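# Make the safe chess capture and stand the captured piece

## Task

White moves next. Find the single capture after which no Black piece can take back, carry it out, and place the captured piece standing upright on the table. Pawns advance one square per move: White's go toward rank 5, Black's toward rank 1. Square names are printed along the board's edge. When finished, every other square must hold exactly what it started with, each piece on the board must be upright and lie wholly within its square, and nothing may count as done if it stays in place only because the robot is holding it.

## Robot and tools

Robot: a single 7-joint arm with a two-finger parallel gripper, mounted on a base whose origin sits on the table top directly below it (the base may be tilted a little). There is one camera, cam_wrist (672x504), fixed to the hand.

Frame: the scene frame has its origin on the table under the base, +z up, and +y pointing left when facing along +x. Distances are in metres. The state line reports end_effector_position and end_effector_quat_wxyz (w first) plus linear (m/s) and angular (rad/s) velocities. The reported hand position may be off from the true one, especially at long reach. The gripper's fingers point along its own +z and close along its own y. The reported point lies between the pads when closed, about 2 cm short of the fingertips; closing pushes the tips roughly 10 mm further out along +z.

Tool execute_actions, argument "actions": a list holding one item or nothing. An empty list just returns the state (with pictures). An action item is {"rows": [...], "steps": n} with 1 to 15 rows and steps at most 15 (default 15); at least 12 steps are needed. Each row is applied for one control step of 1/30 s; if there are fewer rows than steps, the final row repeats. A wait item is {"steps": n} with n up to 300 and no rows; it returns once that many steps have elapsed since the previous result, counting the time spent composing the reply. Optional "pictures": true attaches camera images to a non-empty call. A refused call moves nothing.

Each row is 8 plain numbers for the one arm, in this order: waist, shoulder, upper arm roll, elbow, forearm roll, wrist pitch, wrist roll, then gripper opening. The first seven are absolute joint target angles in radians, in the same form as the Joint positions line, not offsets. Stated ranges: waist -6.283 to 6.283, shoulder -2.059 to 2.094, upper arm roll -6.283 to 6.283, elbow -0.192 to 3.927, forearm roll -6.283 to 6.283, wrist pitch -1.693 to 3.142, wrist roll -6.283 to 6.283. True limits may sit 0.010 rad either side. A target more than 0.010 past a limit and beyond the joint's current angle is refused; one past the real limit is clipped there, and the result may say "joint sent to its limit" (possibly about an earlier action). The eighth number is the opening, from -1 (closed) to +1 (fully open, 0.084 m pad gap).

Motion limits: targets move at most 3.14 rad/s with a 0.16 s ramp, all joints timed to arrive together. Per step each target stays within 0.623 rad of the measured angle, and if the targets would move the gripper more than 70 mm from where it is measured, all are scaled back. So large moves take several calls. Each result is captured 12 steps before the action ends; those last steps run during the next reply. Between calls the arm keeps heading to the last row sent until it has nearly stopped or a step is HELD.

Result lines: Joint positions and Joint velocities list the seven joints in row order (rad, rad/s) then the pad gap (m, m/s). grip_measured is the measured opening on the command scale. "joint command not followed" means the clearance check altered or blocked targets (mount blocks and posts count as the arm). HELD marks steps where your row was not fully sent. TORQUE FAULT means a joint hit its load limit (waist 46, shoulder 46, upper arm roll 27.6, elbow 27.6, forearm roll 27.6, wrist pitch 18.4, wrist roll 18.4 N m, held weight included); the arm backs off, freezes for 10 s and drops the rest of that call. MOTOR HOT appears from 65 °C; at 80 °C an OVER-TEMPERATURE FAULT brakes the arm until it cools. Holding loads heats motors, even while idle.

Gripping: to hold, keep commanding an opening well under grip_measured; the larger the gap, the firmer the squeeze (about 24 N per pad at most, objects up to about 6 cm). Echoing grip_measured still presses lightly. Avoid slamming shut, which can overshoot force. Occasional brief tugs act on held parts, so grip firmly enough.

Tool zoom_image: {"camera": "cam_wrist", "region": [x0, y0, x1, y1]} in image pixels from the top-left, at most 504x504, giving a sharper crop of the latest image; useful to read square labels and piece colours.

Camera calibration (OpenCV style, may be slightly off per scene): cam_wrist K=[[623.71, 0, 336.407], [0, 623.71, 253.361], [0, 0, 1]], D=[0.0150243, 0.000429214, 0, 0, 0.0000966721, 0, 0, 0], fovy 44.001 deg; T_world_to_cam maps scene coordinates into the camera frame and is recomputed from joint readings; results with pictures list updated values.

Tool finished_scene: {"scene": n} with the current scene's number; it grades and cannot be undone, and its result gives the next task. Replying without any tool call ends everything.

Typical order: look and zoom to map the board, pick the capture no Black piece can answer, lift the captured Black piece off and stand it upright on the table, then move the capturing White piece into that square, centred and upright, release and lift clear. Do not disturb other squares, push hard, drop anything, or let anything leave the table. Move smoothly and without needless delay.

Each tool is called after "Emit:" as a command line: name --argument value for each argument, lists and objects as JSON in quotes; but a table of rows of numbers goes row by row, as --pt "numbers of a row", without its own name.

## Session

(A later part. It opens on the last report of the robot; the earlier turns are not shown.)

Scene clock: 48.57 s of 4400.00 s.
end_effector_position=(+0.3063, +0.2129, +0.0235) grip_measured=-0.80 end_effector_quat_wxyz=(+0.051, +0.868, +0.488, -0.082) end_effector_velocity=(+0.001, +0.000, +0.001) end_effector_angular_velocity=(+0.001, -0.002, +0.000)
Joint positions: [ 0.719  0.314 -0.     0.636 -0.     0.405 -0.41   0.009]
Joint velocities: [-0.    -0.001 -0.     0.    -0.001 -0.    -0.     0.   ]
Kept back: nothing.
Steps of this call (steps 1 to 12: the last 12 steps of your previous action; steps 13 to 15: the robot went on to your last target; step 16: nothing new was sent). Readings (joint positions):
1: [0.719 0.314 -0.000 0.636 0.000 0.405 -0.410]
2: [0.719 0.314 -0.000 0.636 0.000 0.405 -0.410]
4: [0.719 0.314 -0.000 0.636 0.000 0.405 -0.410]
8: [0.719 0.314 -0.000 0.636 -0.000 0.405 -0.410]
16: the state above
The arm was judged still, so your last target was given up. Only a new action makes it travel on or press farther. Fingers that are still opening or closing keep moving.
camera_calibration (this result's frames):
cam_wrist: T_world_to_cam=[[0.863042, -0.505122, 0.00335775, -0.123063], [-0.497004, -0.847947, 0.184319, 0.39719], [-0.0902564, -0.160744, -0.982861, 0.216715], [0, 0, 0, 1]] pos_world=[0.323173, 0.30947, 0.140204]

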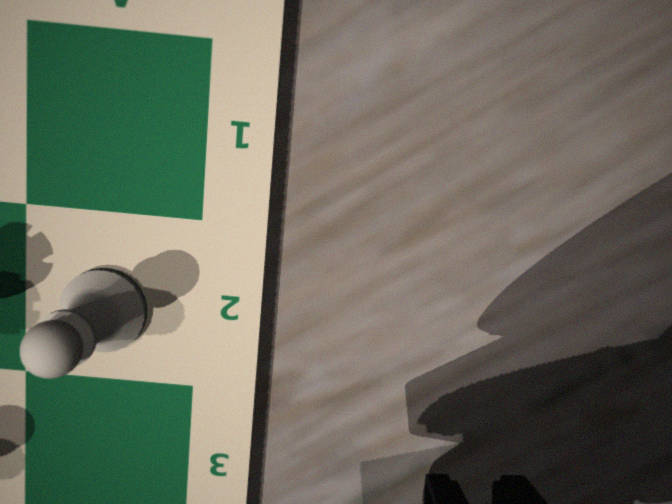

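Emit:
execute_actions --actions '[{"rows":[[0.718,0.30,0,0.633,0,0.416,-0.41,-1],[0.716,0.28,0,0.63,0,0.433,-0.41,-1],[0.714,0.26,0,0.627,0,0.45,-0.41,-1],[0.71,0.235,0,0.623,0,0.47,-0.42,-1],[0.70,0.21,0,0.62,0,0.49,-0.45,-1],[0.69,0.185,0,0.617,0,0.51,-0.5,-1],[0.68,0.16,0,0.614,0,0.53,-0.56,-1],[0.67,0.135,0,0.612,0,0.55,-0.63,-1],[0.66,0.11,0,0.61,0,0.57,-0.71,-1],[0.65,0.085,0,0.61,0,0.59,-0.8,-1],[0.64,0.06,0,0.61,0,0.61,-0.89,-1],[0.63,0.04,0,0.61,0,0.625,-0.98,-1],[0.62,0.02,0,0.61,0,0.64,-1.07,-1],[0.61,0.01,0,0.61,0,0.65,-1.16,-1],[0.6,0.0,0,0.61,0,0.66,-1.25,-1]],"steps":15}]'

Emit:
execute_actions --actions '[{"rows":[[0.59,0.0,0,0.62,0,0.67,-1.34,-1],[0.58,0.01,0,0.64,0,0.69,-1.43,-1],[0.57,0.03,0,0.67,0,0.72,-1.52,-1],[0.56,0.06,0,0.71,0,0.76,-1.61,-1],[0.55,0.1,0,0.75,0,0.81,-1.7,-1],[0.54,0.14,0,0.8,0,0.86,-1.79,-1],[0.53,0.18,0,0.85,0,0.91,-1.88,-1],[0.52,0.22,0,0.9,0,0.96,-1.97,-1],[0.51,0.26,0,0.95,0,1.02,-2.06,-1],[0.5,0.3,0,1.0,0,1.08,-2.15,-1],[0.49,0.34,0,1.05,0,1.14,-2.24,-1],[0.48,0.38,0,1.1,0,1.2,-2.33,-1],[0.47,0.42,0,1.15,0,1.26,-2.42,-1],[0.46,0.46,0,1.2,0,1.32,-2.51,-1],[0.45,0.5,0,1.25,0,1.38,-2.6,-1]],"steps":15}]'

Emit:
execute_actions --actions '[{"rows":[[0.45,0.54,0,1.29,0,1.43,-2.69,-1],[0.45,0.58,0,1.33,0,1.48,-2.78,-1],[0.45,0.62,0,1.37,0,1.53,-2.87,-1],[0.45,0.66,0,1.41,0,1.58,-2.96,-1],[0.45,0.7,0,1.45,0,1.63,-3.03,-1],[0.45,0.74,0,1.49,0,1.67,-3.09,-1],[0.45,0.78,0,1.53,0,1.71,-3.1416,-1],[0.45,0.83,0,1.57,0,1.76,-3.1416,-1],[0.45,0.88,0,1.61,0,1.8,-3.1416,-1],[0.45,0.93,0,1.65,0,1.85,-3.1416,-1],[0.45,0.98,0,1.69,0,1.89,-3.1416,-1],[0.45,1.03,0,1.73,0,1.93,-3.1416,-1],[0.45,1.07,0,1.76,0,1.96,-3.1416,-1],[0.45,1.1,0,1.78,0,1.985,-3.1416,-1],[0.45,1.1213,0,1.7907,0,2.0,-3.1416,-1]],"steps":15}]'

Emit:
execute_actions --actions '[{"steps":30}]' --pictures true

Scene clock: 52.10 s of 4400.00 s.
end_effector_position=(+0.3056, +0.2125, +0.0249) grip_measured=-0.80 end_effector_quat_wxyz=(+0.051, +0.868, +0.487, -0.083) end_effector_velocity=(-0.014, -0.009, +0.051) end_effector_angular_velocity=(-0.027, +0.039, -0.016)
Joint positions: [ 0.719  0.308  0.     0.634 -0.     0.411 -0.41   0.009]
Joint velocities: [-0.015 -0.192  0.005 -0.054  0.001  0.186  0.001 -0.   ]
Steps of this call (steps 1 to 90: nothing new was sent; then 0.43 s passed at rest; steps 91 to 93: the first 3 steps of this action). Readings (joint positions):
91: [0.719 0.314 -0.000 0.636 0.000 0.405 -0.410]
92: [0.719 0.313 0.000 0.635 0.000 0.406 -0.410]
93: the state above

Scene clock: 52.60 s of 4400.00 s.
end_effector_position=(+0.3280, +0.1927, +0.1110) grip_measured=-0.80 end_effector_quat_wxyz=(+0.027, +0.706, +0.703, -0.078) end_effector_velocity=(+0.049, -0.081, +0.134) end_effector_angular_velocity=(+0.175, +0.319, +2.141)
Joint positions: [ 0.623  0.038 -0.     0.612  0.     0.628 -1.048  0.009]
Joint velocities: [-0.28  -0.374 -0.002  0.026 -0.001  0.391 -2.453 -0.   ]
Steps of this call (steps 1 to 12: the last 12 steps of your previous action; steps 13 to 15: the first 3 steps of this action). Readings (joint positions):
13: [0.641 0.069 -0.000 0.611 0.000 0.601 -0.888]
14: [0.632 0.052 -0.000 0.611 0.000 0.615 -0.966]
15: the state above

Scene clock: 53.10 s of 4400.00 s.
end_effector_position=(+0.3652, +0.1484, +0.1124) grip_measured=-0.80 end_effector_quat_wxyz=(-0.210, +0.203, +0.936, -0.196) end_effector_velocity=(+0.019, -0.111, -0.031) end_effector_angular_velocity=(+0.724, +2.045, +1.824)
Joint positions: [ 0.477  0.398 -0.     1.12  -0.     1.227 -2.367  0.009]
Joint velocities: [-0.257  1.19  -0.013  1.437 -0.001  1.683 -2.68  -0.   ]
Steps of this call (steps 1 to 12: the last 12 steps of your previous action; steps 13 to 15: the first 3 steps of this action). Readings (joint positions):
13: [0.496 0.317 0.000 1.022 0.000 1.113 -2.187]
14: [0.486 0.358 0.000 1.071 0.000 1.170 -2.277]
15: the state above

Scene clock: 54.10 s of 4400.00 s.
end_effector_position=(+0.3136, +0.1120, +0.0569) grip_measured=-0.80 end_effector_quat_wxyz=(-0.625, -0.101, +0.759, -0.152) end_effector_velocity=(-0.001, -0.002, -0.002) end_effector_angular_velocity=(-0.004, +0.006, -0.001)
Joint positions: [ 0.45   1.12   0.     1.791  0.     2.    -3.142  0.009]
Joint velocities: [ 0.     0.007 -0.002  0.001 -0.     0.002 -0.    -0.   ]
Kept back: nothing.
Steps of this call (steps 1 to 12: the last 12 steps of your previous action; steps 13 to 30: the robot went on to your last target). Readings (joint positions):
1: [0.469 0.437 -0.001 1.167 -0.000 1.282 -2.457]
2: [0.463 0.477 -0.001 1.213 -0.000 1.337 -2.546]
4: [0.456 0.557 -0.001 1.300 -0.000 1.444 -2.724]
8: [0.452 0.737 0.000 1.482 0.000 1.656 -3.018]
30: the state above
camera_calibration (this result's frames):
cam_wrist: T_world_to_cam=[[-0.347224, 0.933599, -0.088474, 0.0431283], [0.185932, -0.0239346, -0.982271, 0.0689577], [-0.919165, -0.357519, -0.165275, 0.469416], [0, 0, 0, 1]] pos_world=[0.433625, 0.129211, 0.149134]

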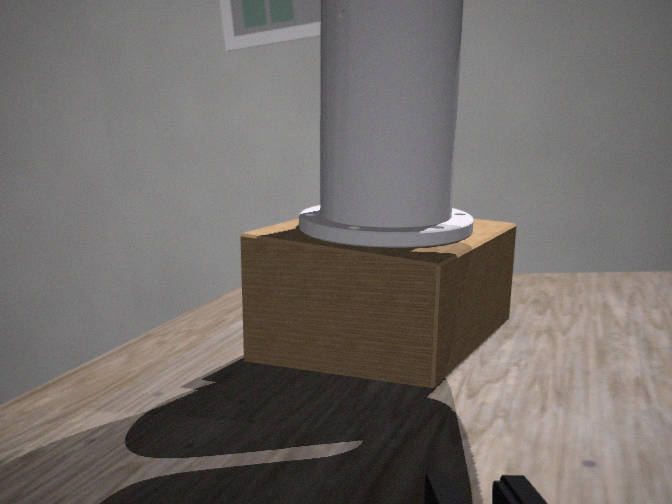

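Emit:
execute_actions --actions '[{"rows":[[0.45,1.125,0,1.7935,0,1.999,-3.17,-1],[0.45,1.13,0,1.797,0,1.997,-3.2,-1],[0.45,1.136,0,1.801,0,1.995,-3.23,-1],[0.45,1.142,0,1.805,0,1.993,-3.248,-1],[0.45,1.148,0,1.809,0,1.9915,-3.248,-1],[0.45,1.154,0,1.813,0,1.9895,-3.248,-1],[0.45,1.16,0,1.8175,0,1.988,-3.248,-1],[0.45,1.166,0,1.8215,0,1.986,-3.248,-1],[0.45,1.172,0,1.826,0,1.984,-3.248,-1],[0.45,1.177,0,1.829,0,1.982,-3.248,-1],[0.45,1.182,0,1.8325,0,1.981,-3.248,-1],[0.45,1.186,0,1.8355,0,1.9795,-3.248,-1],[0.45,1.1888,0,1.8373,0,1.9786,-3.248,-1]],"steps":15}]'

Emit:
execute_actions --actions '[{"steps":30}]' --pictures true

Scene clock: 55.17 s of 4400.00 s.
end_effector_position=(+0.3134, +0.1119, +0.0561) grip_measured=-0.80 end_effector_quat_wxyz=(-0.626, -0.105, +0.758, -0.149) end_effector_velocity=(+0.005, -0.000, -0.016) end_effector_angular_velocity=(+0.322, +0.108, +0.061)
Joint positions: [ 0.45   1.122 -0.     1.792  0.     2.    -3.153  0.009]
Joint velocities: [-0.     0.043 -0.001  0.042 -0.    -0.016 -0.345 -0.   ]
Steps of this call (steps 1 to 15: the robot went on to your last target; steps 16 to 29: nothing new was sent; steps 30 to 32: the first 3 steps of this action). Readings (joint positions):
30: [0.450 1.121 -0.000 1.791 -0.000 2.000 -3.142]
31: [0.450 1.122 -0.000 1.791 0.000 2.000 -3.144]
32: the state above

Scene clock: 56.17 s of 4400.00 s.
end_effector_position=(+0.3128, +0.1089, +0.0316) grip_measured=-0.80 end_effector_quat_wxyz=(-0.632, -0.141, +0.753, -0.119) end_effector_velocity=(+0.000, -0.000, -0.000) end_effector_angular_velocity=(-0.000, -0.001, +0.001)
Joint positions: [ 0.45   1.188 -0.     1.837  0.     1.979 -3.248  0.009]
Joint velocities: [-0.     0.     0.    -0.    -0.001 -0.001  0.     0.   ]
Kept back: nothing.
Steps of this call (steps 1 to 12: the last 12 steps of your previous action; steps 13 to 30: the robot went on to your last target). Readings (joint positions):
1: [0.450 1.124 -0.000 1.794 0.000 1.999 -3.167]
2: [0.450 1.128 -0.000 1.796 0.000 1.998 -3.186]
4: [0.450 1.138 -0.000 1.803 0.000 1.994 -3.219]
8: [0.450 1.163 0.000 1.818 -0.000 1.987 -3.243]
30: the state above
The arm was judged still, so your last target was given up. Only a new action makes it travel on or press farther. Fingers that are still opening or closing keep moving.
camera_calibration (this result's frames):
cam_wrist: T_world_to_cam=[[-0.365713, 0.930585, 0.0162636, 0.046347], [0.147384, 0.0751568, -0.98622, 0.0456186], [-0.918984, -0.358277, -0.164639, 0.463453], [0, 0, 0, 1]] pos_world=[0.436132, 0.119486, 0.120539]

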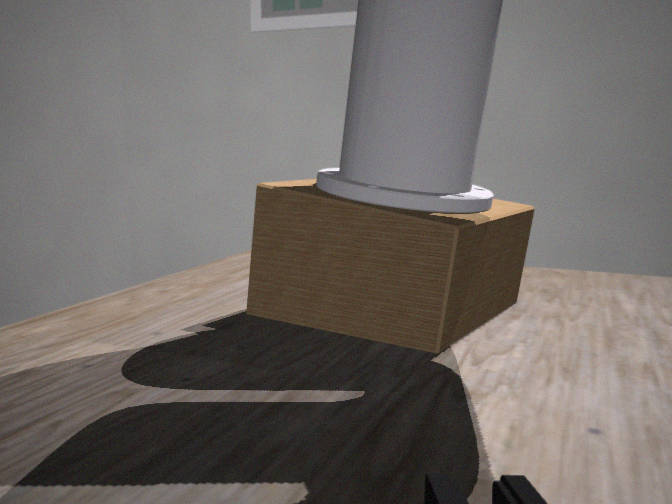

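Release, then lift up (reverse) and look.

Emit:
execute_actions --actions '[{"rows":[[0.45,1.1888,0,1.8373,0,1.9786,-3.248,-0.85],[0.45,1.1888,0,1.8373,0,1.9786,-3.248,-0.8],[0.45,1.1888,0,1.8373,0,1.9786,-3.248,-0.76],[0.45,1.1888,0,1.8373,0,1.9786,-3.248,-0.72],[0.45,1.1888,0,1.8373,0,1.9786,-3.248,-0.66],[0.45,1.1888,0,1.8373,0,1.9786,-3.248,-0.55],[0.45,1.1888,0,1.8373,0,1.9786,-3.248,-0.4],[0.45,1.1888,0,1.8373,0,1.9786,-3.248,-0.2]],"steps":15}]'

Emit:
execute_actions --actions '[{"rows":[[0.45,1.18,0,1.831,0,1.981,-3.248,-0.2],[0.45,1.17,0,1.825,0,1.984,-3.248,-0.2],[0.45,1.155,0,1.814,0,1.989,-3.248,-0.2],[0.45,1.14,0,1.804,0,1.993,-3.248,-0.2],[0.45,1.12,0,1.79,0,2.0,-3.248,-0.2],[0.45,1.1,0,1.78,0,2.0,-3.248,-0.2],[0.45,1.07,0,1.77,0,1.98,-3.248,-0.2],[0.45,1.04,0,1.76,0,1.95,-3.248,-0.2],[0.45,1.0,0,1.75,0,1.91,-3.248,-0.2],[0.45,0.96,0,1.74,0,1.87,-3.248,-0.2],[0.45,0.92,0,1.73,0,1.83,-3.248,-0.2],[0.45,0.88,0,1.72,0,1.79,-3.248,-0.2],[0.45,0.84,0,1.7,0,1.75,-3.248,-0.2],[0.45,0.8,0,1.68,0,1.72,-3.248,-0.2],[0.45,0.76,0,1.66,0,1.7,-3.248,-0.2]],"steps":15}]'

Emit:
execute_actions --actions '[{"steps":22}]' --pictures true

Scene clock: 57.60 s of 4400.00 s.
end_effector_position=(+0.3127, +0.1088, +0.0314) grip_measured=-0.80 end_effector_quat_wxyz=(-0.632, -0.141, +0.753, -0.119) end_effector_velocity=(+0.000, -0.000, +0.001) end_effector_angular_velocity=(-0.001, -0.001, +0.001)
Joint positions: [ 0.45   1.189 -0.     1.837 -0.     1.979 -3.248  0.009]
Joint velocities: [-0.    -0.001  0.001 -0.001 -0.002  0.     0.     0.   ]
Steps of this call (steps 1 to 40: nothing new was sent; steps 41 to 43: the first 3 steps of this action). Readings (joint positions):
41: [0.450 1.189 -0.000 1.837 -0.000 1.979 -3.248]
42: [0.450 1.189 -0.000 1.837 -0.000 1.979 -3.248]
43: the state above

Scene clock: 58.10 s of 4400.00 s.
end_effector_position=(+0.3124, +0.1089, +0.0326) grip_measured=-0.21 end_effector_quat_wxyz=(-0.633, -0.141, +0.752, -0.119) end_effector_velocity=(-0.007, +0.003, +0.042) end_effector_angular_velocity=(-0.009, +0.028, -0.002)
Joint positions: [ 0.45   1.185  0.     1.834  0.     1.98  -3.248  0.035]
Joint velocities: [ 0.002 -0.112  0.001 -0.102  0.     0.04  -0.    -0.   ]
Steps of this call (steps 1 to 12: the last 12 steps of your previous action; steps 13 to 15: the first 3 steps of this action). Readings (joint positions):
13: [0.450 1.189 0.000 1.837 0.000 1.978 -3.248]
14: [0.450 1.188 0.000 1.836 0.000 1.979 -3.248]
15: the state above

Scene clock: 58.83 s of 4400.00 s.
end_effector_position=(+0.4021, +0.1512, +0.1159) grip_measured=-0.21 end_effector_quat_wxyz=(-0.415, -0.184, +0.886, -0.099) end_effector_velocity=(-0.005, -0.002, -0.009) end_effector_angular_velocity=(+0.001, -0.001, +0.001)
Joint positions: [ 0.45   0.766  0.     1.659 -0.     1.703 -3.248  0.035]
Joint velocities: [ 0.    -0.004  0.001 -0.036  0.    -0.033  0.     0.   ]
Kept back: nothing.
Steps of this call (steps 1 to 12: the last 12 steps of your previous action; steps 13 to 22: the robot went on to your last target). Readings (joint positions):
1: [0.450 1.180 0.000 1.830 0.000 1.981 -3.248]
2: [0.450 1.172 0.000 1.824 0.000 1.984 -3.248]
4: [0.450 1.148 0.000 1.808 -0.000 1.991 -3.248]
8: [0.450 1.065 0.000 1.770 -0.000 1.959 -3.248]
22: the state above
camera_calibration (this result's frames):
cam_wrist: T_world_to_cam=[[-0.418442, 0.908182, -0.0105948, 0.0659432], [0.575712, 0.256199, -0.776478, -0.111453], [-0.702469, -0.331011, -0.630055, 0.537306], [0, 0, 0, 1]] pos_world=[0.469199, 0.14652, 0.252691]

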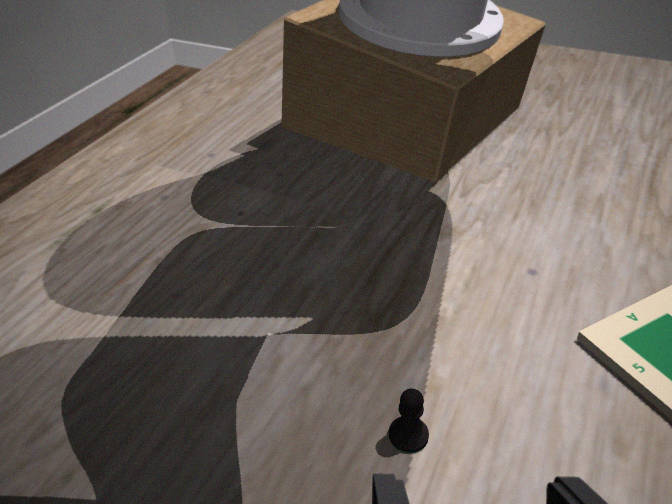

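Emit:
execute_actions --actions '[]'

Emit:
zoom_image --camera "cam_wrist" --region '[350, 370, 470, 470]'

Scene clock: 59.13 s of 4400.00 s.
end_effector_position=(+0.4041, +0.1521, +0.1177) grip_measured=-0.21 end_effector_quat_wxyz=(-0.411, -0.184, +0.887, -0.099) end_effector_velocity=(+0.001, +0.001, +0.001) end_effector_angular_velocity=(+0.002, -0.005, +0.002)
Joint positions: [ 0.45   0.761  0.     1.66  -0.     1.7   -3.248  0.035]
Joint velocities: [ 0.001 -0.004  0.002  0.    -0.001 -0.001  0.001 -0.   ]
Kept back: nothing.
Steps of this call (steps 1 to 9: the robot went on to your last target). Readings (joint positions):
1: [0.450 0.766 0.000 1.658 -0.000 1.702 -3.248]
2: [0.450 0.765 0.000 1.658 -0.000 1.702 -3.248]
4: [0.450 0.763 0.000 1.659 -0.000 1.701 -3.248]
8: [0.450 0.761 -0.000 1.660 -0.000 1.700 -3.248]
9: the state above
camera_calibration (this result's frames):
cam_wrist: T_world_to_cam=[[-0.419124, 0.907858, -0.0113602, 0.066406], [0.581971, 0.259028, -0.770853, -0.115052], [-0.696882, -0.329694, -0.636912, 0.538473], [0, 0, 0, 1]] pos_world=[0.470041, 0.147046, 0.255025]

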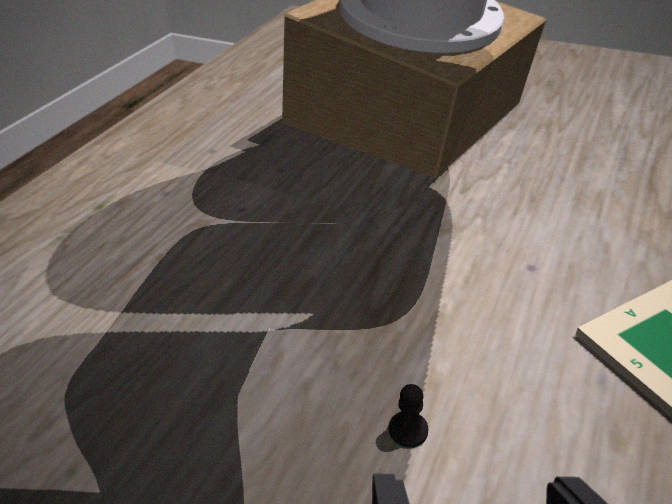

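Region (350, 370, 470, 470) of cam_wrist's 672x504 image, scaled by 4.200, with more detail than that image has.

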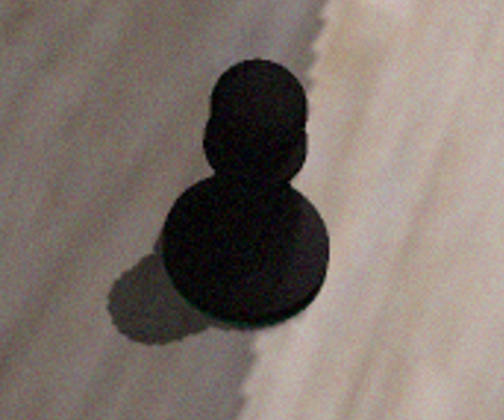

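Emit:
finished_scene --scene 1

The scene is finished: the task was done.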